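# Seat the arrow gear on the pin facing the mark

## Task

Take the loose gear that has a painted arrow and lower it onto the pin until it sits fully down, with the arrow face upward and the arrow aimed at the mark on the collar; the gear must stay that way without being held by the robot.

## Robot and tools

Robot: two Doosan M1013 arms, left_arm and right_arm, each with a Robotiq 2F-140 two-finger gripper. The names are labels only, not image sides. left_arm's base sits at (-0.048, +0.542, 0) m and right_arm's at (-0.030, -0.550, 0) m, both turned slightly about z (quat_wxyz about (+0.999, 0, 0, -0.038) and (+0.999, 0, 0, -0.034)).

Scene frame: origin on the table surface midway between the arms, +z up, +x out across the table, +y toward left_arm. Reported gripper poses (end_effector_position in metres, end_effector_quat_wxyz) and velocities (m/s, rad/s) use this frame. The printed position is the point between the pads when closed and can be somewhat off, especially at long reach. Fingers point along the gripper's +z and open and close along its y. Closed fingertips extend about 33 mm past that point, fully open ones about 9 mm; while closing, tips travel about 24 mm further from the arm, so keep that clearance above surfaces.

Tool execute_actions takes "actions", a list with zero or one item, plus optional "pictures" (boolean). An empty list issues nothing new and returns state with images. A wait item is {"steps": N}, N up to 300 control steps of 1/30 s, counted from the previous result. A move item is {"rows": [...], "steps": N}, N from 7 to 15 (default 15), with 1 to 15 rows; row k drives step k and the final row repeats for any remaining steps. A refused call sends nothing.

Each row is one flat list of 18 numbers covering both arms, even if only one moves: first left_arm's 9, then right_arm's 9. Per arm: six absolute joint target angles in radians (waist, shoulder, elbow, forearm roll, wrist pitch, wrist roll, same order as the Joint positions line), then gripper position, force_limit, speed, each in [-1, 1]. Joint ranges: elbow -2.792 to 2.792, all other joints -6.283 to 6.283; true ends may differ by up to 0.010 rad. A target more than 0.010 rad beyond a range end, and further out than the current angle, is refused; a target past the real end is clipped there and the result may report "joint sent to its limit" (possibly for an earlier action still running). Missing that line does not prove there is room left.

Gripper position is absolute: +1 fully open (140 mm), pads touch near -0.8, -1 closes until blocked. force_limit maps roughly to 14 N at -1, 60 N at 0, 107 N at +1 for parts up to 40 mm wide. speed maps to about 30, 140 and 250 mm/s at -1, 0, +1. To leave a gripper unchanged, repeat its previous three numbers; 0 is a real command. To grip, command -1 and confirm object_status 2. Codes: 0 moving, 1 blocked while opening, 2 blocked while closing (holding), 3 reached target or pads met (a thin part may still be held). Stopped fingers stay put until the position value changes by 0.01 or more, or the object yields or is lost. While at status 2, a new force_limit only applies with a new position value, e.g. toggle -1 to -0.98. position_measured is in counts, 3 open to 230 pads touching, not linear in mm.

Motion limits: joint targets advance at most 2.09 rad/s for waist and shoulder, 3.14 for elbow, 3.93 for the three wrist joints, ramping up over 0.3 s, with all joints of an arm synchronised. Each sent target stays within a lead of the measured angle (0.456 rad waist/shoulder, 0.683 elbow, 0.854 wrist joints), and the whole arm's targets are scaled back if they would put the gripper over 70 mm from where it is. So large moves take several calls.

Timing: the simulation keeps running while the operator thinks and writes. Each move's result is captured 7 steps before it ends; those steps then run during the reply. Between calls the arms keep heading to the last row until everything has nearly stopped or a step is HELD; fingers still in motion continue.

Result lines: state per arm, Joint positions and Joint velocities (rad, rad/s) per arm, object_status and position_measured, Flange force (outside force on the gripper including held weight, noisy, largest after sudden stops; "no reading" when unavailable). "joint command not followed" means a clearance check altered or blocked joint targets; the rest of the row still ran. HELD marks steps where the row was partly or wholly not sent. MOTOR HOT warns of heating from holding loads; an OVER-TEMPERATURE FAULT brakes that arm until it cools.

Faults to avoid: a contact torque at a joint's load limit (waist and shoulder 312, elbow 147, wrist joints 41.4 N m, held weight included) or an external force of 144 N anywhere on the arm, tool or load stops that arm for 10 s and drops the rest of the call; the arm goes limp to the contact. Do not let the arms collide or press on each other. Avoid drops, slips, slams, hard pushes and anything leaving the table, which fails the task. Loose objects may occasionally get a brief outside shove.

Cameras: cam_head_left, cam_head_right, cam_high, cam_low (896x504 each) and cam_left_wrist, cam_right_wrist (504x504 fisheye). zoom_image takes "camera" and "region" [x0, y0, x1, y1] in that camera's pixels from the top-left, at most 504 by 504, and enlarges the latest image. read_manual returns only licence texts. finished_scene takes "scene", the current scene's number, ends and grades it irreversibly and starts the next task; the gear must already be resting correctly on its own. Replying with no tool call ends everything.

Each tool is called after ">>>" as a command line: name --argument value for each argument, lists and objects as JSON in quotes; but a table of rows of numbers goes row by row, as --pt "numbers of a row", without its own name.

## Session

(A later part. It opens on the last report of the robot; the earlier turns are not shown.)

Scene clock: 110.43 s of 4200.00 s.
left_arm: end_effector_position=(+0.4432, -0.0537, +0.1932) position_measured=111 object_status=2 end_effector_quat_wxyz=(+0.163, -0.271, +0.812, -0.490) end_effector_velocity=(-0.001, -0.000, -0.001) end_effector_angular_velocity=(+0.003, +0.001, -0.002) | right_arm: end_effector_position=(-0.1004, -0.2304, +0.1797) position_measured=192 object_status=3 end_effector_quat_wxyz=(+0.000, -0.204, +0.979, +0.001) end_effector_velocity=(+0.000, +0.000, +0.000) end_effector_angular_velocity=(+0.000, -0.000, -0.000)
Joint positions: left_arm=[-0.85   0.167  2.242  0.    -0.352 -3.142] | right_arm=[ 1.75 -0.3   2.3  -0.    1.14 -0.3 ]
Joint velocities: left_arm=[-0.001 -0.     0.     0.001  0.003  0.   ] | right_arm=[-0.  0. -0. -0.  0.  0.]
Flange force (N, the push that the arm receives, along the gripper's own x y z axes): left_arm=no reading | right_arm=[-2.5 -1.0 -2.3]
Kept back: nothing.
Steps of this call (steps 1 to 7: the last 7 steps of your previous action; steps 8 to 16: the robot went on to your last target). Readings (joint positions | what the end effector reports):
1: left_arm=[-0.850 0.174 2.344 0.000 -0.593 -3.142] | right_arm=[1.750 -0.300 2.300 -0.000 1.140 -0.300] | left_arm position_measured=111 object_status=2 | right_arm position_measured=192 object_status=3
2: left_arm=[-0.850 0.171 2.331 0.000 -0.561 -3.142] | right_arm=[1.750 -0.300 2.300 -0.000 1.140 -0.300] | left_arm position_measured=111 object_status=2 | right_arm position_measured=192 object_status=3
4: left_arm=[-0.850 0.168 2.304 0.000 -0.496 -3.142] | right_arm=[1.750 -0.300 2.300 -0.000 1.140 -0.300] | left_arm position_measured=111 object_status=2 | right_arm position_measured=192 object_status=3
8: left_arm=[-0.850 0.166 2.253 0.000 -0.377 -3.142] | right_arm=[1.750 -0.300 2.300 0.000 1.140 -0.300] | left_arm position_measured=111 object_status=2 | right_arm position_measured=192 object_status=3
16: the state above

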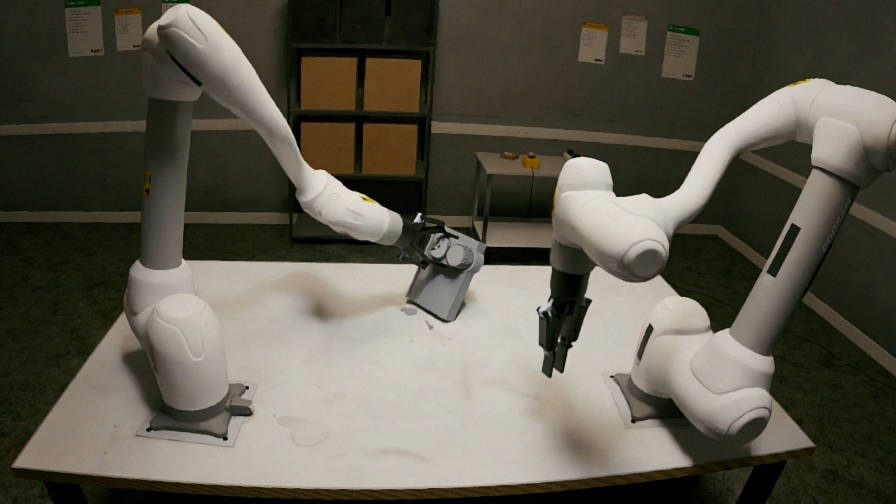

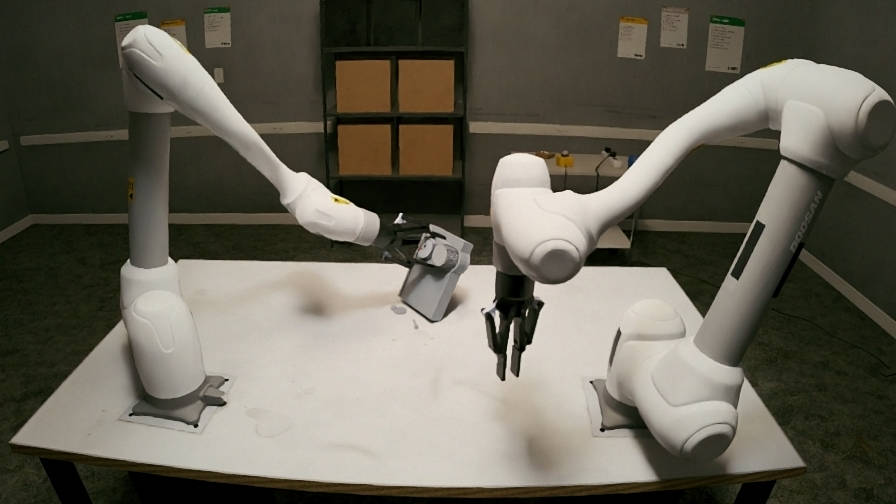

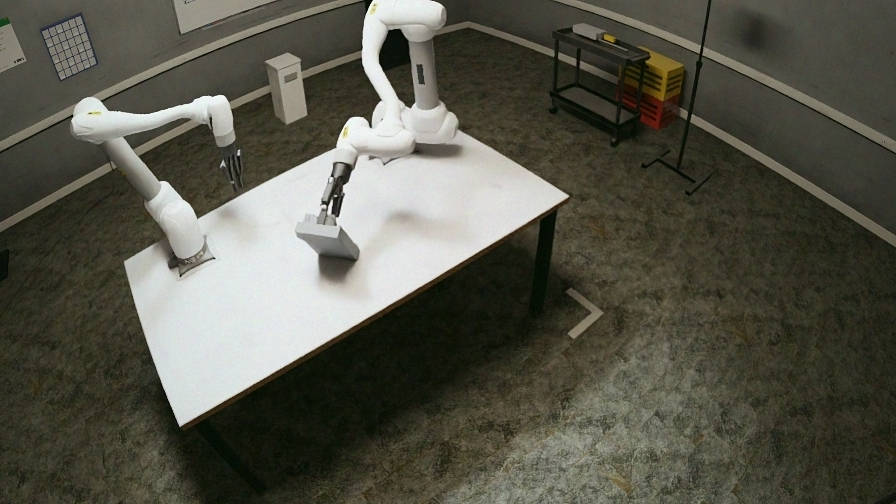

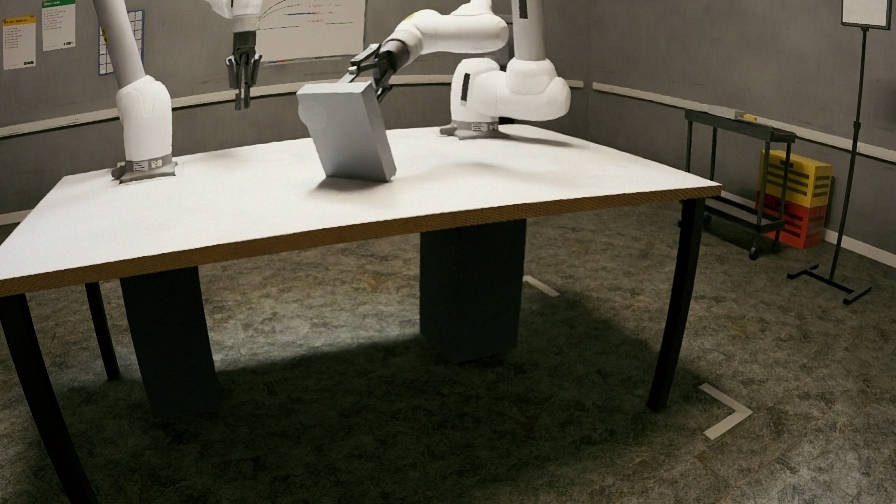

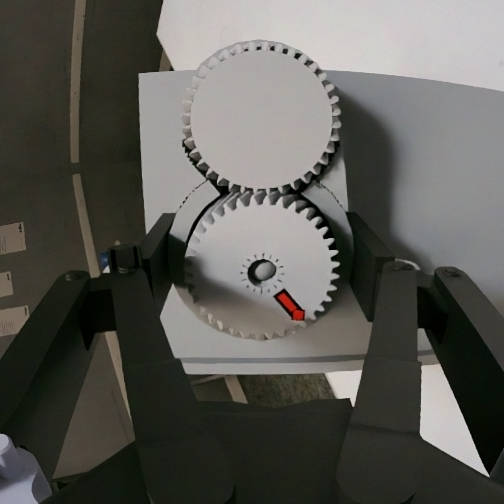

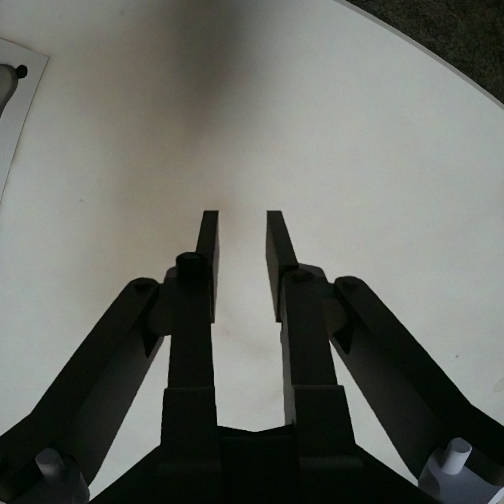

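>>> execute_actions --actions '[{"rows":[[-0.8503,0.1678,2.2358,0,-0.3401,-3.1416,-1,1,-0.5,1.75,-0.3,2.3,0,1.14,-0.3,-0.5,0,0],[-0.8503,0.1688,2.2259,0,-0.319,-3.1416,-1,1,-0.5,1.75,-0.3,2.3,0,1.14,-0.3,-0.5,0,0],[-0.8503,0.1705,2.213,0,-0.2921,-3.1416,-1,1,-0.5,1.75,-0.3,2.3,0,1.14,-0.3,-0.5,0,0],[-0.8503,0.1731,2.1995,0,-0.2648,-3.1416,-1,1,-0.5,1.75,-0.3,2.3,0,1.14,-0.3,-0.5,0,0],[-0.8503,0.1757,2.1859,0,-0.2375,-3.1416,-1,1,-0.5,1.75,-0.3,2.3,0,1.14,-0.3,-0.5,0,0],[-0.8503,0.1783,2.1724,0,-0.2102,-3.1416,-1,1,-0.5,1.75,-0.3,2.3,0,1.14,-0.3,-0.5,0,0],[-0.8503,0.1809,2.1588,0,-0.1829,-3.1416,-1,1,-0.5,1.75,-0.3,2.3,0,1.14,-0.3,-0.5,0,0],[-0.8503,0.1848,2.1449,0,-0.1565,-3.1416,-1,1,-0.5,1.75,-0.3,2.3,0,1.14,-0.3,-0.5,0,0],[-0.8503,0.1888,2.131,0,-0.1302,-3.1416,-1,1,-0.5,1.75,-0.3,2.3,0,1.14,-0.3,-0.5,0,0],[-0.8503,0.1927,2.117,0,-0.1038,-3.1416,-1,1,-0.5,1.75,-0.3,2.3,0,1.14,-0.3,-0.5,0,0],[-0.8503,0.1966,2.1031,0,-0.0774,-3.1416,-1,1,-0.5,1.75,-0.3,2.3,0,1.14,-0.3,-0.5,0,0],[-0.8503,0.2017,2.0889,0,-0.0519,-3.1416,-1,1,-0.5,1.75,-0.3,2.3,0,1.14,-0.3,-0.5,0,0],[-0.8503,0.2069,2.0746,0,-0.0265,-3.1416,-1,1,-0.5,1.75,-0.3,2.3,0,1.14,-0.3,-0.5,0,0],[-0.8503,0.212,2.0604,0,-0.001,-3.1416,-1,1,-0.5,1.75,-0.3,2.3,0,1.14,-0.3,-0.5,0,0],[-0.8503,0.2171,2.0461,0,0.0245,-3.1416,-1,1,-0.5,1.75,-0.3,2.3,0,1.14,-0.3,-0.5,0,0]],"steps":15}]'

>>> execute_actions --actions '[{"rows":[[-0.8503,0.2233,2.0316,0,0.0493,-3.1416,-1,1,-0.5,1.75,-0.3,2.3,0,1.14,-0.3,-0.5,0,0],[-0.8503,0.2294,2.0171,0,0.074,-3.1416,-1,1,-0.5,1.75,-0.3,2.3,0,1.14,-0.3,-0.5,0,0],[-0.8503,0.2356,2.0025,0,0.0988,-3.1416,-1,1,-0.5,1.75,-0.3,2.3,0,1.14,-0.3,-0.5,0,0],[-0.8503,0.2417,1.988,0,0.1235,-3.1416,-1,1,-0.5,1.75,-0.3,2.3,0,1.14,-0.3,-0.5,0,0],[-0.8503,0.2488,1.9733,0,0.1476,-3.1416,-1,1,-0.5,1.75,-0.3,2.3,0,1.14,-0.3,-0.5,0,0],[-0.8503,0.2558,1.9585,0,0.1716,-3.1416,-1,1,-0.5,1.75,-0.3,2.3,0,1.14,-0.3,-0.5,0,0],[-0.8503,0.2629,1.9438,0,0.1957,-3.1416,-1,1,-0.5,1.75,-0.3,2.3,0,1.14,-0.3,-0.5,0,0],[-0.8503,0.2699,1.929,0,0.2197,-3.1416,-1,1,-0.5,1.75,-0.3,2.3,0,1.14,-0.3,-0.5,0,0],[-0.8503,0.2777,1.9141,0,0.2432,-3.1416,-1,1,-0.5,1.75,-0.3,2.3,0,1.14,-0.3,-0.5,0,0],[-0.8503,0.2856,1.8991,0,0.2667,-3.1416,-1,1,-0.5,1.75,-0.3,2.3,0,1.14,-0.3,-0.5,0,0],[-0.8503,0.2934,1.8842,0,0.2902,-3.1416,-1,1,-0.5,1.75,-0.3,2.3,0,1.14,-0.3,-0.5,0,0],[-0.8503,0.3012,1.8692,0,0.3137,-3.1416,-1,1,-0.5,1.75,-0.3,2.3,0,1.14,-0.3,-0.5,0,0],[-0.8503,0.3097,1.8541,0,0.3367,-3.1416,-1,1,-0.5,1.75,-0.3,2.3,0,1.14,-0.3,-0.5,0,0],[-0.8503,0.3181,1.839,0,0.3597,-3.1416,-1,1,-0.5,1.75,-0.3,2.3,0,1.14,-0.3,-0.5,0,0],[-0.8503,0.3266,1.8239,0,0.3827,-3.1416,-1,1,-0.5,1.75,-0.3,2.3,0,1.14,-0.3,-0.5,0,0]],"steps":15}]'

>>> execute_actions --actions '[{"rows":[[-0.8503,0.335,1.8088,0,0.4057,-3.1416,-1,1,-0.5,1.75,-0.3,2.3,0,1.14,-0.3,-0.5,0,0],[-0.8503,0.344,1.7936,0,0.4283,-3.1416,-1,1,-0.5,1.75,-0.3,2.3,0,1.14,-0.3,-0.5,0,0],[-0.8503,0.3531,1.7783,0,0.4509,-3.1416,-1,1,-0.5,1.75,-0.3,2.3,0,1.14,-0.3,-0.5,0,0],[-0.8503,0.3603,1.7661,0,0.4689,-3.1416,-1,1,-0.5,1.75,-0.3,2.3,0,1.14,-0.3,-0.5,0,0],[-0.8503,0.3658,1.757,0,0.4825,-3.1416,-1,1,-0.5,1.75,-0.3,2.3,0,1.14,-0.3,-0.5,0,0],[-0.8503,0.3694,1.7509,0,0.4915,-3.1416,-1,1,-0.5,1.75,-0.3,2.3,0,1.14,-0.3,-0.5,0,0],[-0.8503,0.3712,1.7478,0,0.496,-3.1416,-1,1,-0.5,1.75,-0.3,2.3,0,1.14,-0.3,-0.5,0,0]],"steps":10}]'

>>> execute_actions --actions '[{"steps":10}]' --pictures true

>>> zoom_image --camera "cam_left_wrist" --region '[160,160,360,360]'

Scene clock: 111.83 s of 4200.00 s.
left_arm: end_effector_position=(+0.4523, -0.0659, +0.1905) position_measured=111 object_status=2 end_effector_quat_wxyz=(+0.153, -0.277, +0.831, -0.458) end_effector_velocity=(+0.051, -0.071, -0.015) end_effector_angular_velocity=(+0.372, +0.279, -0.002) | right_arm: end_effector_position=(-0.1004, -0.2304, +0.1797) position_measured=192 object_status=3 end_effector_quat_wxyz=(+0.000, -0.204, +0.979, +0.001) end_effector_velocity=(+0.000, -0.000, +0.000) end_effector_angular_velocity=(-0.001, -0.000, -0.000)
Joint positions: left_arm=[-0.85   0.177  2.177  0.    -0.22  -3.142] | right_arm=[ 1.75 -0.3   2.3  -0.    1.14 -0.3 ]
Joint velocities: left_arm=[-0.001  0.076 -0.389  0.001  0.778 -0.   ] | right_arm=[-0.    -0.    -0.     0.     0.001  0.   ]
Flange force (N, the push that the arm receives, along the gripper's own x y z axes): left_arm=no reading | right_arm=[-5.6 -1.5 -2.0]
Steps of this call (steps 1 to 15: the robot went on to your last target; steps 16 to 34: nothing new was sent; steps 35 to 42: the first 8 steps of this action). Readings (joint positions | what the end effector reports):
35: left_arm=[-0.850 0.167 2.241 0.000 -0.352 -3.142] | right_arm=[1.750 -0.300 2.300 -0.000 1.140 -0.300] | left_arm position_measured=111 object_status=2 | right_arm position_measured=192 object_status=3
36: left_arm=[-0.850 0.167 2.239 0.000 -0.347 -3.142] | right_arm=[1.750 -0.300 2.300 -0.000 1.140 -0.300] | left_arm position_measured=111 object_status=2 | right_arm position_measured=192 object_status=3
38: left_arm=[-0.850 0.169 2.225 0.000 -0.317 -3.142] | right_arm=[1.750 -0.300 2.300 -0.000 1.140 -0.300] | left_arm position_measured=111 object_status=2 | right_arm position_measured=192 object_status=3
42: the state above

Scene clock: 112.33 s of 4200.00 s.
left_arm: end_effector_position=(+0.4791, -0.1017, +0.1753) position_measured=111 object_status=2 end_effector_quat_wxyz=(+0.118, -0.294, +0.881, -0.352) end_effector_velocity=(+0.052, -0.069, -0.041) end_effector_angular_velocity=(+0.386, +0.291, +0.001) | right_arm: end_effector_position=(-0.1004, -0.2304, +0.1797) position_measured=192 object_status=3 end_effector_quat_wxyz=(+0.000, -0.204, +0.979, +0.001) end_effector_velocity=(+0.000, +0.000, +0.000) end_effector_angular_velocity=(+0.000, -0.000, -0.001)
Joint positions: left_arm=[-0.85   0.254  1.963  0.     0.164 -3.142] | right_arm=[ 1.75 -0.3   2.3  -0.    1.14 -0.3 ]
Joint velocities: left_arm=[ 0.     0.209 -0.439 -0.001  0.713 -0.   ] | right_arm=[-0.001 -0.    -0.    -0.     0.    -0.   ]
Flange force (N, the push that the arm receives, along the gripper's own x y z axes): left_arm=no reading | right_arm=[1.6 -2.4 -4.0]
Steps of this call (steps 1 to 7: the last 7 steps of your previous action; steps 8 to 15: the first 8 steps of this action). Readings (joint positions | what the end effector reports):
8: left_arm=[-0.850 0.210 2.066 0.000 -0.011 -3.142] | right_arm=[1.750 -0.300 2.300 -0.000 1.140 -0.300] | left_arm position_measured=111 object_status=2 | right_arm position_measured=192 object_status=3
9: left_arm=[-0.850 0.216 2.051 0.000 0.015 -3.142] | right_arm=[1.750 -0.300 2.300 -0.000 1.140 -0.300] | left_arm position_measured=111 object_status=2 | right_arm position_measured=192 object_status=3
11: left_arm=[-0.850 0.227 2.022 0.000 0.065 -3.142] | right_arm=[1.750 -0.300 2.300 0.000 1.140 -0.300] | left_arm position_measured=111 object_status=2 | right_arm position_measured=192 object_status=3
15: the state above

Scene clock: 112.67 s of 4200.00 s.
left_arm: end_effector_position=(+0.4953, -0.1233, +0.1590) position_measured=112 object_status=2 end_effector_quat_wxyz=(+0.093, -0.303, +0.907, -0.278) end_effector_velocity=(+0.045, -0.061, -0.056) end_effector_angular_velocity=(+0.390, +0.293, -0.000) | right_arm: end_effector_position=(-0.1004, -0.2304, +0.1797) position_measured=192 object_status=3 end_effector_quat_wxyz=(+0.000, -0.204, +0.979, +0.001) end_effector_velocity=(-0.000, -0.000, -0.000) end_effector_angular_velocity=(+0.001, -0.000, +0.001)
Joint positions: left_arm=[-0.85   0.333  1.813  0.     0.399 -3.142] | right_arm=[ 1.75 -0.3   2.3  -0.    1.14 -0.3 ]
Joint velocities: left_arm=[-0.     0.261 -0.449 -0.     0.676 -0.   ] | right_arm=[ 0.    -0.     0.001 -0.    -0.001  0.   ]
Flange force (N, the push that the arm receives, along the gripper's own x y z axes): left_arm=[0.2 2.2 45.4] | right_arm=[-4.1 -1.5 -1.3]
Steps of this call (steps 1 to 7: the last 7 steps of your previous action; steps 8 to 10: the first 3 steps of this action). Readings (joint positions | what the end effector reports):
8: left_arm=[-0.850 0.316 1.843 0.000 0.353 -3.142] | right_arm=[1.750 -0.300 2.300 -0.000 1.140 -0.300] | left_arm position_measured=111 object_status=2 | right_arm position_measured=192 object_status=3
9: left_arm=[-0.850 0.324 1.828 0.000 0.376 -3.142] | right_arm=[1.750 -0.300 2.300 -0.000 1.140 -0.300] | left_arm position_measured=111 object_status=2 | right_arm position_measured=192 object_status=3
10: the state above

Scene clock: 113.00 s of 4200.00 s.
left_arm: end_effector_position=(+0.5017, -0.1319, +0.1513) position_measured=112 object_status=2 end_effector_quat_wxyz=(+0.082, -0.306, +0.916, -0.247) end_effector_velocity=(+0.002, -0.001, +0.002) end_effector_angular_velocity=(-0.002, -0.003, +0.001) | right_arm: end_effector_position=(-0.1004, -0.2304, +0.1797) position_measured=192 object_status=3 end_effector_quat_wxyz=(+0.000, -0.204, +0.979, +0.001) end_effector_velocity=(+0.000, -0.000, -0.000) end_effector_angular_velocity=(-0.001, +0.000, -0.001)
Joint positions: left_arm=[-0.85   0.371  1.748  0.     0.496 -3.142] | right_arm=[ 1.75 -0.3   2.3  -0.    1.14 -0.3 ]
Joint velocities: left_arm=[ 0.001  0.    -0.003  0.001 -0.001  0.   ] | right_arm=[-0.001  0.     0.     0.     0.001  0.   ]
Flange force (N, the push that the arm receives, along the gripper's own x y z axes): left_arm=[3.3 23.0 69.2] | right_arm=[-2.5 0.5 -1.7]
Kept back: nothing.
Steps of this call (steps 1 to 7: the last 7 steps of your previous action; steps 8 to 10: the robot went on to your last target). Readings (joint positions | what the end effector reports):
1: left_arm=[-0.850 0.342 1.798 0.000 0.422 -3.142] | right_arm=[1.750 -0.300 2.300 -0.000 1.140 -0.300] | left_arm position_measured=112 object_status=2 | right_arm position_measured=192 object_status=3
2: left_arm=[-0.850 0.351 1.783 0.000 0.444 -3.142] | right_arm=[1.750 -0.300 2.300 -0.000 1.140 -0.300] | left_arm position_measured=112 object_status=2 | right_arm position_measured=192 object_status=3
4: left_arm=[-0.850 0.365 1.759 0.000 0.479 -3.142] | right_arm=[1.750 -0.300 2.300 -0.000 1.140 -0.300] | left_arm position_measured=112 object_status=2 | right_arm position_measured=192 object_status=3
8: left_arm=[-0.850 0.371 1.748 0.000 0.496 -3.142] | right_arm=[1.750 -0.300 2.300 -0.000 1.140 -0.300] | left_arm position_measured=112 object_status=2 | right_arm position_measured=192 object_status=3
10: the state above

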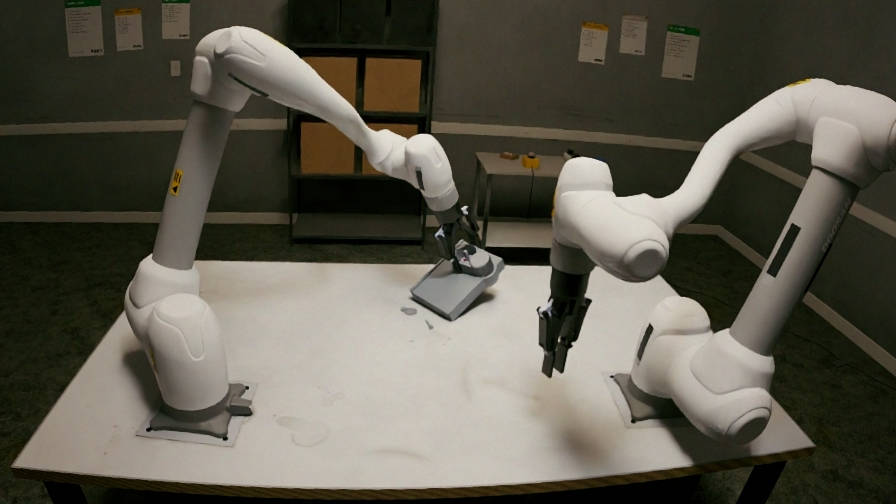

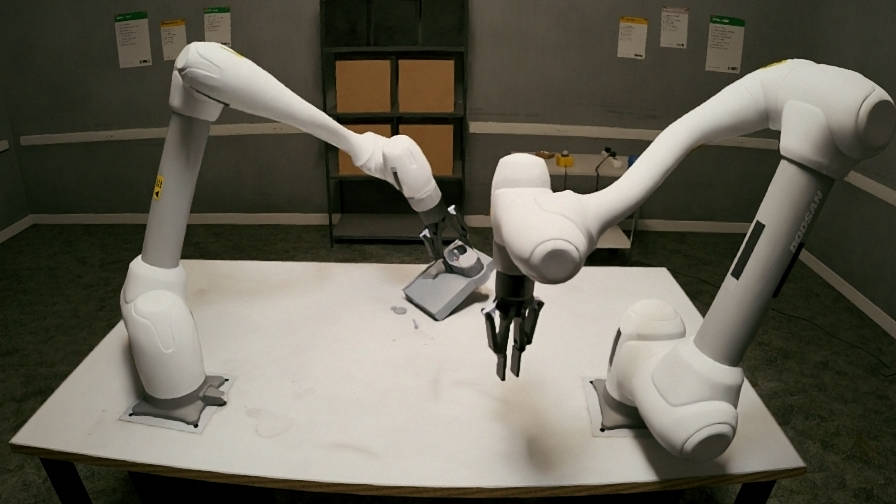

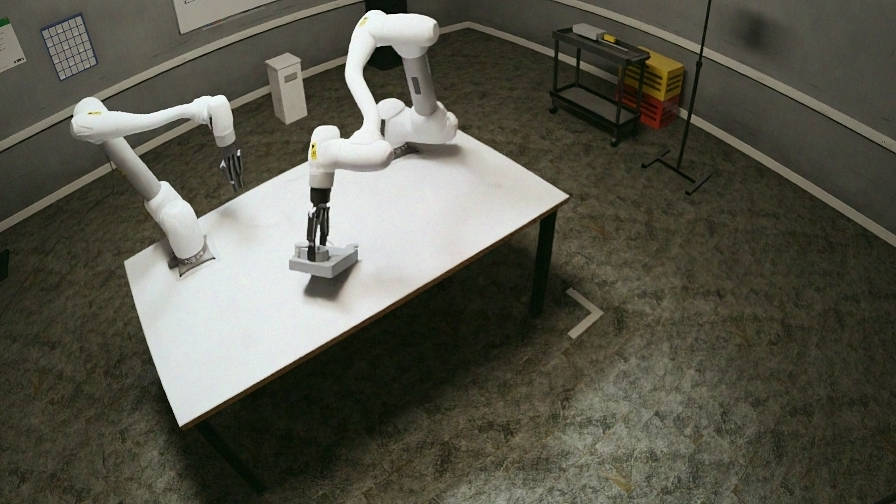

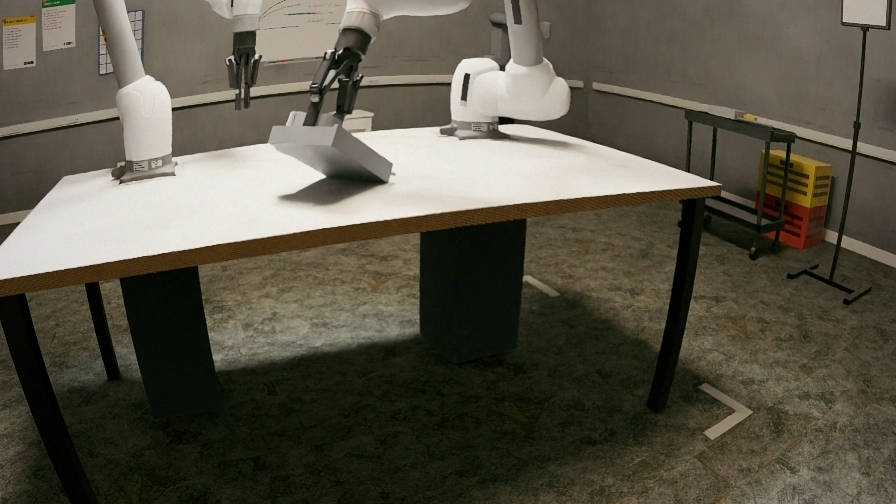

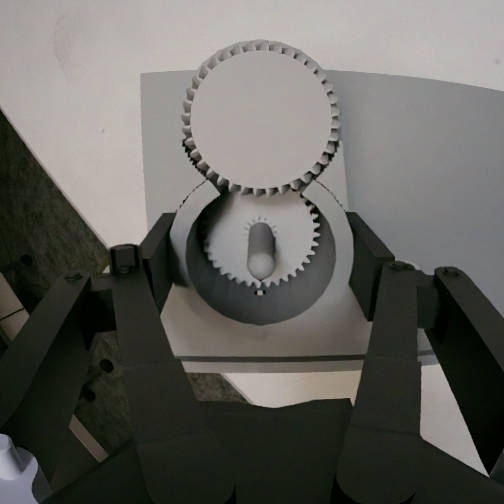

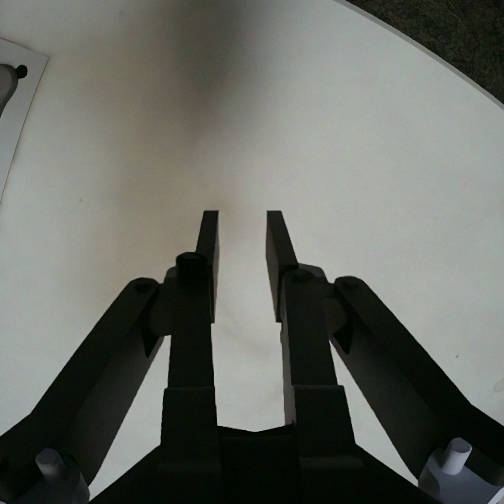

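Region (160, 160, 360, 360) of cam_left_wrist's 504x504 image, scaled by 2.520, with more detail than that image has.

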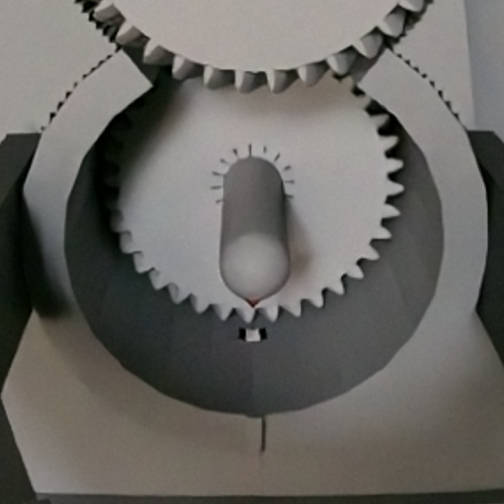

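Aligned. Lay down to ~2°.

>>> execute_actions --actions '[{"rows":[[-0.8503,0.3752,1.7416,0,0.5048,-3.1416,-1,1,-0.5,1.75,-0.3,2.3,0,1.14,-0.3,-0.5,0,0],[-0.8503,0.3831,1.7292,0,0.5224,-3.1416,-1,1,-0.5,1.75,-0.3,2.3,0,1.14,-0.3,-0.5,0,0],[-0.8503,0.3938,1.7117,0,0.5477,-3.1416,-1,1,-0.5,1.75,-0.3,2.3,0,1.14,-0.3,-0.5,0,0],[-0.8503,0.4046,1.6943,0,0.5729,-3.1416,-1,1,-0.5,1.75,-0.3,2.3,0,1.14,-0.3,-0.5,0,0],[-0.8503,0.4158,1.6768,0,0.5978,-3.1416,-1,1,-0.5,1.75,-0.3,2.3,0,1.14,-0.3,-0.5,0,0],[-0.8503,0.4272,1.6592,0,0.6225,-3.1416,-1,1,-0.5,1.75,-0.3,2.3,0,1.14,-0.3,-0.5,0,0],[-0.8503,0.4387,1.6415,0,0.6471,-3.1416,-1,1,-0.5,1.75,-0.3,2.3,0,1.14,-0.3,-0.5,0,0],[-0.8503,0.4503,1.6239,0,0.6717,-3.1416,-1,1,-0.5,1.75,-0.3,2.3,0,1.14,-0.3,-0.5,0,0],[-0.8503,0.4622,1.606,0,0.6964,-3.1416,-1,1,-0.5,1.75,-0.3,2.3,0,1.14,-0.3,-0.5,0,0],[-0.8503,0.4742,1.5881,0,0.7209,-3.1416,-1,1,-0.5,1.75,-0.3,2.3,0,1.14,-0.3,-0.5,0,0],[-0.8503,0.4864,1.5702,0,0.7454,-3.1416,-1,1,-0.5,1.75,-0.3,2.3,0,1.14,-0.3,-0.5,0,0],[-0.8503,0.4987,1.5523,0,0.7698,-3.1416,-1,1,-0.5,1.75,-0.3,2.3,0,1.14,-0.3,-0.5,0,0],[-0.8503,0.5111,1.5343,0,0.7941,-3.1416,-1,1,-0.5,1.75,-0.3,2.3,0,1.14,-0.3,-0.5,0,0],[-0.8503,0.5236,1.5163,0,0.8182,-3.1416,-1,1,-0.5,1.75,-0.3,2.3,0,1.14,-0.3,-0.5,0,0],[-0.8503,0.5362,1.4983,0,0.8423,-3.1416,-1,1,-0.5,1.75,-0.3,2.3,0,1.14,-0.3,-0.5,0,0]],"steps":15}]'

>>> execute_actions --actions '[{"rows":[[-0.8503,0.549,1.4802,0,0.8663,-3.1416,-1,1,-0.5,1.75,-0.3,2.3,0,1.14,-0.3,-0.5,0,0],[-0.8503,0.5618,1.4621,0,0.8903,-3.1416,-1,1,-0.5,1.75,-0.3,2.3,0,1.14,-0.3,-0.5,0,0],[-0.8503,0.5747,1.444,0,0.9142,-3.1416,-1,1,-0.5,1.75,-0.3,2.3,0,1.14,-0.3,-0.5,0,0],[-0.8503,0.5877,1.4258,0,0.9381,-3.1416,-1,1,-0.5,1.75,-0.3,2.3,0,1.14,-0.3,-0.5,0,0],[-0.8503,0.6008,1.4076,0,0.9619,-3.1416,-1,1,-0.5,1.75,-0.3,2.3,0,1.14,-0.3,-0.5,0,0],[-0.8503,0.6141,1.3894,0,0.9856,-3.1416,-1,1,-0.5,1.75,-0.3,2.3,0,1.14,-0.3,-0.5,0,0],[-0.8503,0.6274,1.3711,0,1.0092,-3.1416,-1,1,-0.5,1.75,-0.3,2.3,0,1.14,-0.3,-0.5,0,0],[-0.8503,0.6399,1.3543,0,1.0306,-3.1416,-1,1,-0.5,1.75,-0.3,2.3,0,1.14,-0.3,-0.5,0,0],[-0.8503,0.6514,1.3388,0,1.0503,-3.1416,-1,1,-0.5,1.75,-0.3,2.3,0,1.14,-0.3,-0.5,0,0],[-0.8503,0.6619,1.3245,0,1.0684,-3.1416,-1,1,-0.5,1.75,-0.3,2.3,0,1.14,-0.3,-0.5,0,0],[-0.8503,0.6715,1.3116,0,1.0848,-3.1416,-1,1,-0.5,1.75,-0.3,2.3,0,1.14,-0.3,-0.5,0,0],[-0.8503,0.6801,1.2999,0,1.0996,-3.1416,-1,1,-0.5,1.75,-0.3,2.3,0,1.14,-0.3,-0.5,0,0],[-0.8503,0.6878,1.2896,0,1.1128,-3.1416,-1,1,-0.5,1.75,-0.3,2.3,0,1.14,-0.3,-0.5,0,0],[-0.8503,0.6936,1.2818,0,1.1226,-3.1416,-1,1,-0.5,1.75,-0.3,2.3,0,1.14,-0.3,-0.5,0,0],[-0.8503,0.6974,1.2766,0,1.1292,-3.1416,-1,1,-0.5,1.75,-0.3,2.3,0,1.14,-0.3,-0.5,0,0]],"steps":15}]'

>>> execute_actions --actions '[{"rows":[[-0.8503,0.7012,1.2715,0,1.1358,-3.1416,-1,1,-0.5,1.75,-0.3,2.3,0,1.14,-0.3,-0.5,0,0],[-0.8503,0.7041,1.2676,0,1.1407,-3.1416,-1,1,-0.5,1.75,-0.3,2.3,0,1.14,-0.3,-0.5,0,0],[-0.8503,0.707,1.2637,0,1.1457,-3.1416,-1,1,-0.5,1.75,-0.3,2.3,0,1.14,-0.3,-0.5,0,0],[-0.8503,0.7099,1.2598,0,1.1506,-3.1416,-1,1,-0.5,1.75,-0.3,2.3,0,1.14,-0.3,-0.5,0,0]],"steps":8}]'

>>> execute_actions --actions '[{"steps":11}]'

Scene clock: 114.27 s of 4200.00 s.
left_arm: end_effector_position=(+0.5097, -0.1422, +0.1399) position_measured=112 object_status=2 end_effector_quat_wxyz=(+0.069, -0.309, +0.926, -0.206) end_effector_velocity=(+0.044, -0.061, -0.073) end_effector_angular_velocity=(+0.426, +0.322, +0.000) | right_arm: end_effector_position=(-0.1004, -0.2304, +0.1797) position_measured=192 object_status=3 end_effector_quat_wxyz=(+0.000, -0.204, +0.979, +0.001) end_effector_velocity=(-0.000, +0.001, +0.001) end_effector_angular_velocity=(+0.002, +0.000, +0.001)
Joint positions: left_arm=[-0.85   0.424  1.664 -0.     0.615 -3.142] | right_arm=[ 1.75 -0.3   2.3  -0.    1.14 -0.3 ]
Joint velocities: left_arm=[-0.001  0.33  -0.507 -0.002  0.711 -0.   ] | right_arm=[ 0.001 -0.    -0.001 -0.    -0.    -0.   ]
Flange force (N, the push that the arm receives, along the gripper's own x y z axes): left_arm=[5.1 32.7 71.0] | right_arm=[-1.3 1.4 -1.0]
Steps of this call (steps 1 to 30: the robot went on to your last target; steps 31 to 38: the first 8 steps of this action). Readings (joint positions | what the end effector reports):
31: left_arm=[-0.850 0.371 1.748 0.000 0.496 -3.142] | right_arm=[1.750 -0.300 2.300 -0.000 1.140 -0.300] | left_arm position_measured=112 object_status=2 | right_arm position_measured=192 object_status=3
32: left_arm=[-0.850 0.373 1.745 0.000 0.500 -3.142] | right_arm=[1.750 -0.300 2.300 -0.000 1.140 -0.300] | left_arm position_measured=112 object_status=2 | right_arm position_measured=192 object_status=3
34: left_arm=[-0.850 0.384 1.727 -0.000 0.526 -3.142] | right_arm=[1.750 -0.300 2.300 -0.000 1.140 -0.300] | left_arm position_measured=112 object_status=2 | right_arm position_measured=192 object_status=3
38: the state above

Scene clock: 114.77 s of 4200.00 s.
left_arm: end_effector_position=(+0.5294, -0.1685, +0.0972) position_measured=112 object_status=2 end_effector_quat_wxyz=(+0.025, -0.316, +0.946, -0.075) end_effector_velocity=(+0.031, -0.042, -0.094) end_effector_angular_velocity=(+0.437, +0.328, -0.001) | right_arm: end_effector_position=(-0.1004, -0.2304, +0.1797) position_measured=192 object_status=3 end_effector_quat_wxyz=(+0.000, -0.204, +0.979, +0.001) end_effector_velocity=(+0.001, -0.000, -0.000) end_effector_angular_velocity=(-0.000, +0.000, -0.002)
Joint positions: left_arm=[-0.85   0.61   1.395 -0.     0.977 -3.142] | right_arm=[ 1.75 -0.3   2.3  -0.    1.14 -0.3 ]
Joint velocities: left_arm=[-0.001  0.389 -0.534  0.     0.691 -0.   ] | right_arm=[-0.002 -0.     0.     0.     0.     0.   ]
Flange force (N, the push that the arm receives, along the gripper's own x y z axes): left_arm=[3.7 22.6 91.7] | right_arm=[-6.6 -4.6 -2.7]
Steps of this call (steps 1 to 7: the last 7 steps of your previous action; steps 8 to 15: the first 8 steps of this action). Readings (joint positions | what the end effector reports):
8: left_arm=[-0.850 0.520 1.522 -0.000 0.810 -3.142] | right_arm=[1.750 -0.300 2.300 -0.000 1.140 -0.300] | left_arm position_measured=112 object_status=2 | right_arm position_measured=192 object_status=3
9: left_arm=[-0.850 0.532 1.504 -0.000 0.834 -3.142] | right_arm=[1.750 -0.300 2.300 -0.000 1.140 -0.300] | left_arm position_measured=112 object_status=2 | right_arm position_measured=192 object_status=3
11: left_arm=[-0.850 0.558 1.468 -0.000 0.883 -3.142] | right_arm=[1.750 -0.300 2.300 -0.000 1.140 -0.300] | left_arm position_measured=112 object_status=2 | right_arm position_measured=192 object_status=3
15: the state above

Scene clock: 115.03 s of 4200.00 s.
left_arm: end_effector_position=(+0.5354, -0.1765, +0.0771) position_measured=112 object_status=2 end_effector_quat_wxyz=(+0.007, -0.317, +0.948, -0.021) end_effector_velocity=(+0.012, -0.013, -0.038) end_effector_angular_velocity=(+0.175, +0.130, +0.001) | right_arm: end_effector_position=(-0.1004, -0.2304, +0.1797) position_measured=192 object_status=3 end_effector_quat_wxyz=(+0.000, -0.204, +0.979, +0.001) end_effector_velocity=(-0.000, -0.001, -0.001) end_effector_angular_velocity=(-0.004, +0.000, +0.001)
Joint positions: left_arm=[-0.85   0.693  1.282 -0.     1.122 -3.142] | right_arm=[ 1.75 -0.3   2.3  -0.    1.14 -0.3 ]
Joint velocities: left_arm=[ 0.002  0.162 -0.219  0.001  0.275 -0.   ] | right_arm=[ 0.001  0.001  0.001  0.     0.002 -0.   ]
Flange force (N, the push that the arm receives, along the gripper's own x y z axes): left_arm=[3.0 17.4 84.7] | right_arm=[-3.3 -1.1 -2.7]
Steps of this call (steps 1 to 7: the last 7 steps of your previous action; step 8: the first step of this action). Readings (joint positions | what the end effector reports):
8: the state above

Scene clock: 115.40 s of 4200.00 s.
left_arm: end_effector_position=(+0.5363, -0.1777, +0.0732) position_measured=112 object_status=2 end_effector_quat_wxyz=(+0.003, -0.317, +0.948, -0.010) end_effector_velocity=(+0.000, +0.000, +0.001) end_effector_angular_velocity=(+0.000, -0.000, +0.001) | right_arm: end_effector_position=(-0.1004, -0.2304, +0.1797) position_measured=192 object_status=3 end_effector_quat_wxyz=(+0.000, -0.204, +0.979, +0.001) end_effector_velocity=(+0.000, -0.001, -0.000) end_effector_angular_velocity=(-0.002, -0.001, -0.000)
Joint positions: left_arm=[-0.85   0.71   1.26  -0.     1.151 -3.142] | right_arm=[ 1.75 -0.3   2.3  -0.    1.14 -0.3 ]
Joint velocities: left_arm=[ 0.    -0.    -0.001  0.001  0.001 -0.001] | right_arm=[-0.     0.     0.    -0.     0.002 -0.   ]
Flange force (N, the push that the arm receives, along the gripper's own x y z axes): left_arm=[5.2 9.9 87.9] | right_arm=[-3.3 2.5 -1.1]
Kept back: nothing.
Steps of this call (steps 1 to 7: the last 7 steps of your previous action; steps 8 to 11: the robot went on to your last target). Readings (joint positions | what the end effector reports):
1: left_arm=[-0.850 0.698 1.276 -0.000 1.130 -3.142] | right_arm=[1.750 -0.300 2.300 -0.000 1.140 -0.300] | left_arm position_measured=112 object_status=2 | right_arm position_measured=192 object_status=3
2: left_arm=[-0.850 0.702 1.271 -0.000 1.137 -3.142] | right_arm=[1.750 -0.300 2.300 0.000 1.140 -0.300] | left_arm position_measured=112 object_status=2 | right_arm position_measured=192 object_status=3
4: left_arm=[-0.850 0.708 1.263 -0.000 1.147 -3.142] | right_arm=[1.750 -0.300 2.300 -0.000 1.140 -0.300] | left_arm position_measured=112 object_status=2 | right_arm position_measured=192 object_status=3
8: left_arm=[-0.850 0.710 1.260 -0.000 1.150 -3.142] | right_arm=[1.750 -0.300 2.300 -0.000 1.140 -0.300] | left_arm position_measured=112 object_status=2 | right_arm position_measured=192 object_status=3
11: the state above

>>> execute_actions --actions '[{"rows":[[-0.8503,0.713,1.2558,0,1.156,-3.1416,-1,1,-0.5,1.75,-0.3,2.3,0,1.14,-0.3,-0.5,0,0]],"steps":15}]'

>>> execute_actions --actions '[{"rows":[[-0.8503,0.7165,1.251,0,1.162,-3.1416,-1,1,-0.5,1.75,-0.3,2.3,0,1.14,-0.3,-0.5,0,0]],"steps":15}]'

>>> execute_actions --actions '[]'

Scene clock: 116.53 s of 4200.00 s.
left_arm: end_effector_position=(+0.5365, -0.1779, +0.0726) position_measured=112 object_status=2 end_effector_quat_wxyz=(+0.003, -0.317, +0.949, -0.008) end_effector_velocity=(-0.001, +0.000, -0.000) end_effector_angular_velocity=(+0.002, +0.000, -0.001) | right_arm: end_effector_position=(-0.1004, -0.2304, +0.1797) position_measured=192 object_status=3 end_effector_quat_wxyz=(+0.000, -0.204, +0.979, +0.001) end_effector_velocity=(+0.000, -0.001, -0.001) end_effector_angular_velocity=(-0.003, -0.000, +0.000)
Joint positions: left_arm=[-0.85   0.713  1.256 -0.     1.156 -3.142] | right_arm=[ 1.75 -0.3   2.3  -0.    1.14 -0.3 ]
Joint velocities: left_arm=[-0.001 -0.     0.001  0.001  0.001 -0.   ] | right_arm=[ 0.     0.     0.001 -0.     0.002  0.   ]
Flange force (N, the push that the arm receives, along the gripper's own x y z axes): left_arm=[3.8 14.9 47.6] | right_arm=[-4.9 -3.0 -3.0]
Steps of this call (steps 1 to 26: the robot went on to your last target; steps 27 to 34: the first 8 steps of this action). Readings (joint positions | what the end effector reports):
27: left_arm=[-0.850 0.710 1.260 -0.000 1.151 -3.142] | right_arm=[1.750 -0.300 2.300 -0.000 1.140 -0.300] | left_arm position_measured=112 object_status=2 | right_arm position_measured=192 object_status=3
28: left_arm=[-0.850 0.711 1.258 -0.000 1.154 -3.142] | right_arm=[1.750 -0.300 2.300 -0.000 1.140 -0.300] | left_arm position_measured=112 object_status=2 | right_arm position_measured=192 object_status=3
30: left_arm=[-0.850 0.713 1.256 -0.000 1.156 -3.142] | right_arm=[1.750 -0.300 2.300 -0.000 1.140 -0.300] | left_arm position_measured=112 object_status=2 | right_arm position_measured=192 object_status=3
34: the state above

Scene clock: 117.03 s of 4200.00 s.
left_arm: end_effector_position=(+0.5366, -0.1780, +0.0717) position_measured=112 object_status=2 end_effector_quat_wxyz=(+0.002, -0.317, +0.949, -0.006) end_effector_velocity=(-0.000, -0.002, +0.001) end_effector_angular_velocity=(-0.002, -0.002, -0.003) | right_arm: end_effector_position=(-0.1004, -0.2304, +0.1797) position_measured=192 object_status=3 end_effector_quat_wxyz=(+0.000, -0.204, +0.979, +0.001) end_effector_velocity=(-0.001, +0.001, +0.000) end_effector_angular_velocity=(+0.003, +0.000, +0.001)
Joint positions: left_arm=[-0.85   0.716  1.251 -0.     1.162 -3.142] | right_arm=[ 1.75 -0.3   2.3  -0.    1.14 -0.3 ]
Joint velocities: left_arm=[-0.002 -0.    -0.001  0.001 -0.001  0.001] | right_arm=[ 0.001  0.    -0.001 -0.    -0.002  0.   ]
Flange force (N, the push that the arm receives, along the gripper's own x y z axes): left_arm=[4.6 41.8 -2.4] | right_arm=[-1.5 2.3 -1.8]
Steps of this call (steps 1 to 7: the last 7 steps of your previous action; steps 8 to 15: the first 8 steps of this action). Readings (joint positions | what the end effector reports):
8: left_arm=[-0.850 0.713 1.256 -0.000 1.156 -3.142] | right_arm=[1.750 -0.300 2.300 -0.000 1.140 -0.300] | left_arm position_measured=112 object_status=2 | right_arm position_measured=192 object_status=3
9: left_arm=[-0.850 0.715 1.253 -0.000 1.159 -3.142] | right_arm=[1.750 -0.300 2.300 -0.000 1.140 -0.300] | left_arm position_measured=112 object_status=2 | right_arm position_measured=192 object_status=3
11: left_arm=[-0.850 0.716 1.251 -0.000 1.162 -3.142] | right_arm=[1.750 -0.300 2.300 0.000 1.140 -0.300] | left_arm position_measured=112 object_status=2 | right_arm position_measured=192 object_status=3
15: the state above

Scene clock: 117.27 s of 4200.00 s.
left_arm: end_effector_position=(+0.5366, -0.1780, +0.0716) position_measured=112 object_status=2 end_effector_quat_wxyz=(+0.002, -0.317, +0.949, -0.006) end_effector_velocity=(-0.002, -0.002, +0.000) end_effector_angular_velocity=(-0.000, +0.001, -0.002) | right_arm: end_effector_position=(-0.1004, -0.2304, +0.1797) position_measured=192 object_status=3 end_effector_quat_wxyz=(+0.000, -0.204, +0.979, +0.001) end_effector_velocity=(-0.000, -0.000, -0.000) end_effector_angular_velocity=(-0.001, +0.000, +0.001)
Joint positions: left_arm=[-0.85   0.716  1.251 -0.     1.162 -3.142] | right_arm=[ 1.75 -0.3   2.3  -0.    1.14 -0.3 ]
Joint velocities: left_arm=[-0.003 -0.     0.    -0.001  0.    -0.   ] | right_arm=[0.001 0.    0.    0.    0.    0.   ]
Flange force (N, the push that the arm receives, along the gripper's own x y z axes): left_arm=[4.1 42.4 -8.3] | right_arm=[-2.5 -1.1 -2.3]
Kept back: nothing.
Steps of this call (steps 1 to 7: the last 7 steps of your previous action). Readings (joint positions | what the end effector reports):
1: left_arm=[-0.850 0.716 1.251 -0.000 1.162 -3.142] | right_arm=[1.750 -0.300 2.300 -0.000 1.140 -0.300] | left_arm position_measured=112 object_status=2 | right_arm position_measured=192 object_status=3
2: left_arm=[-0.850 0.716 1.251 -0.000 1.162 -3.142] | right_arm=[1.750 -0.300 2.300 -0.000 1.140 -0.300] | left_arm position_measured=112 object_status=2 | right_arm position_measured=192 object_status=3
4: left_arm=[-0.850 0.716 1.251 -0.000 1.162 -3.142] | right_arm=[1.750 -0.300 2.300 -0.000 1.140 -0.300] | left_arm position_measured=112 object_status=2 | right_arm position_measured=192 object_status=3
7: the state above

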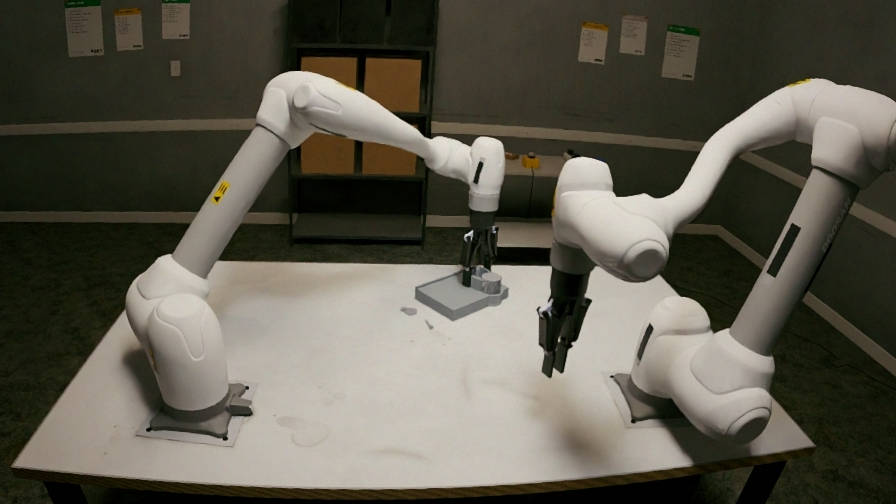

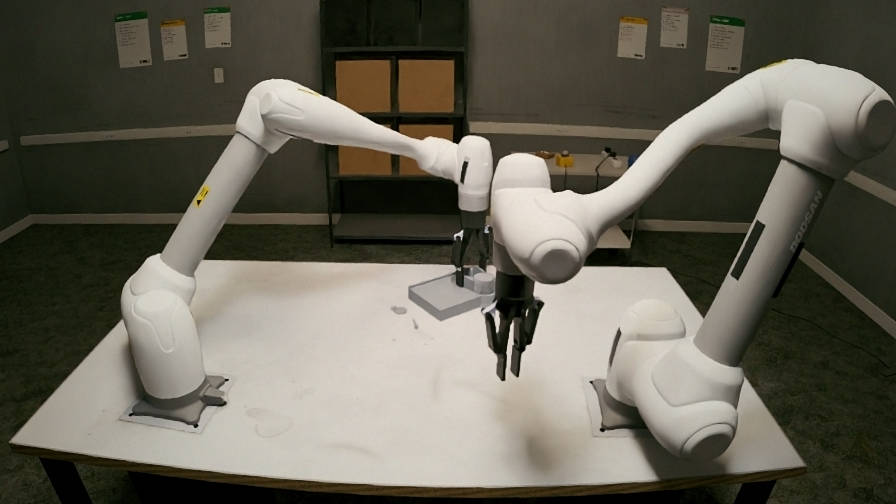

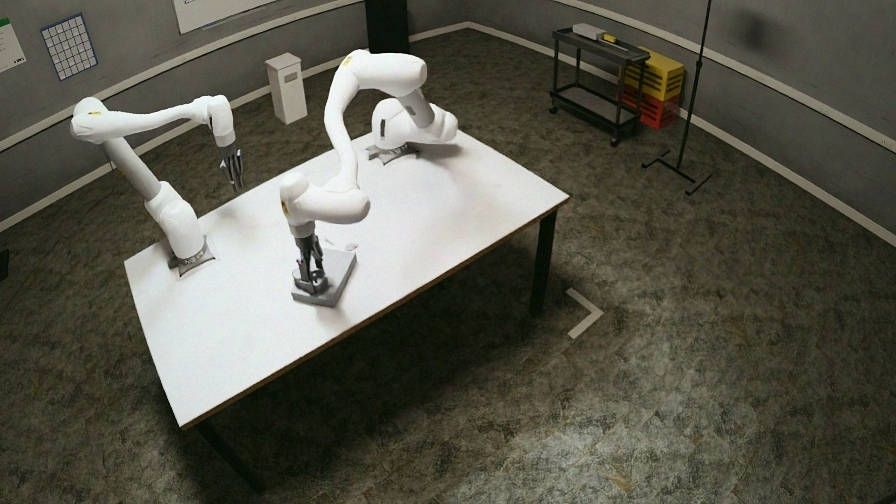

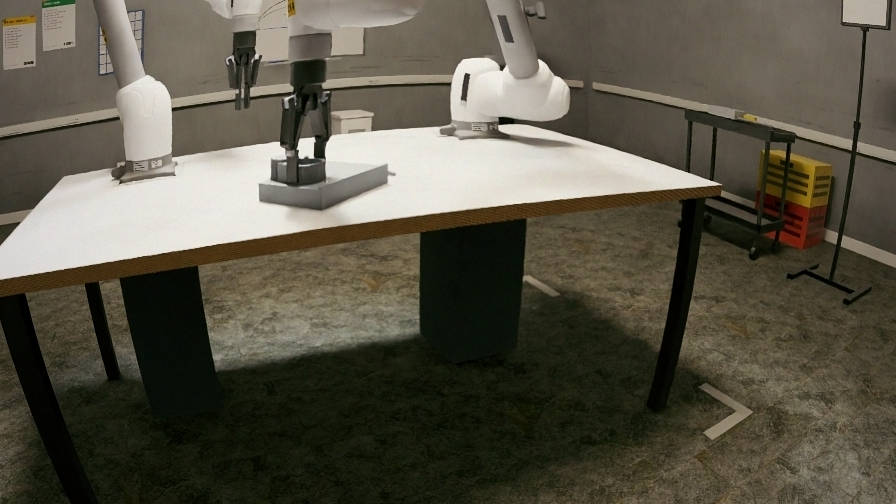

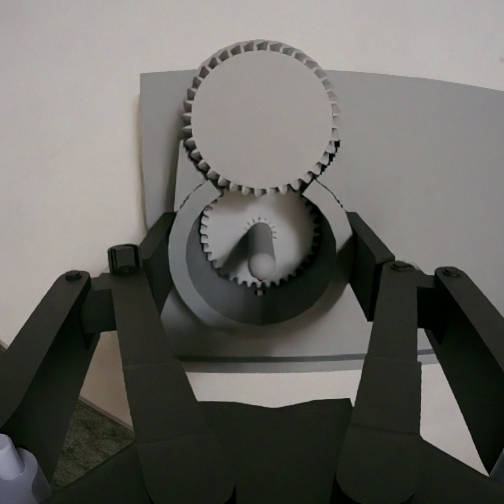

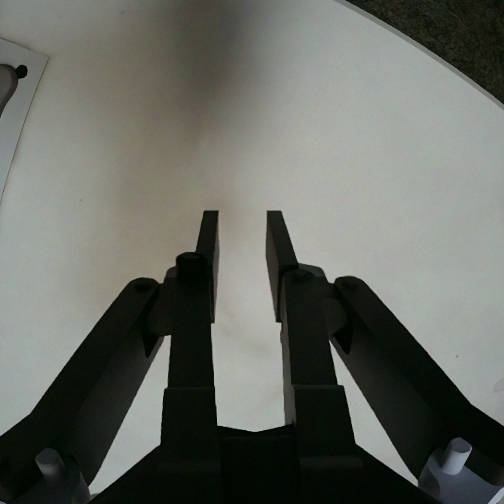

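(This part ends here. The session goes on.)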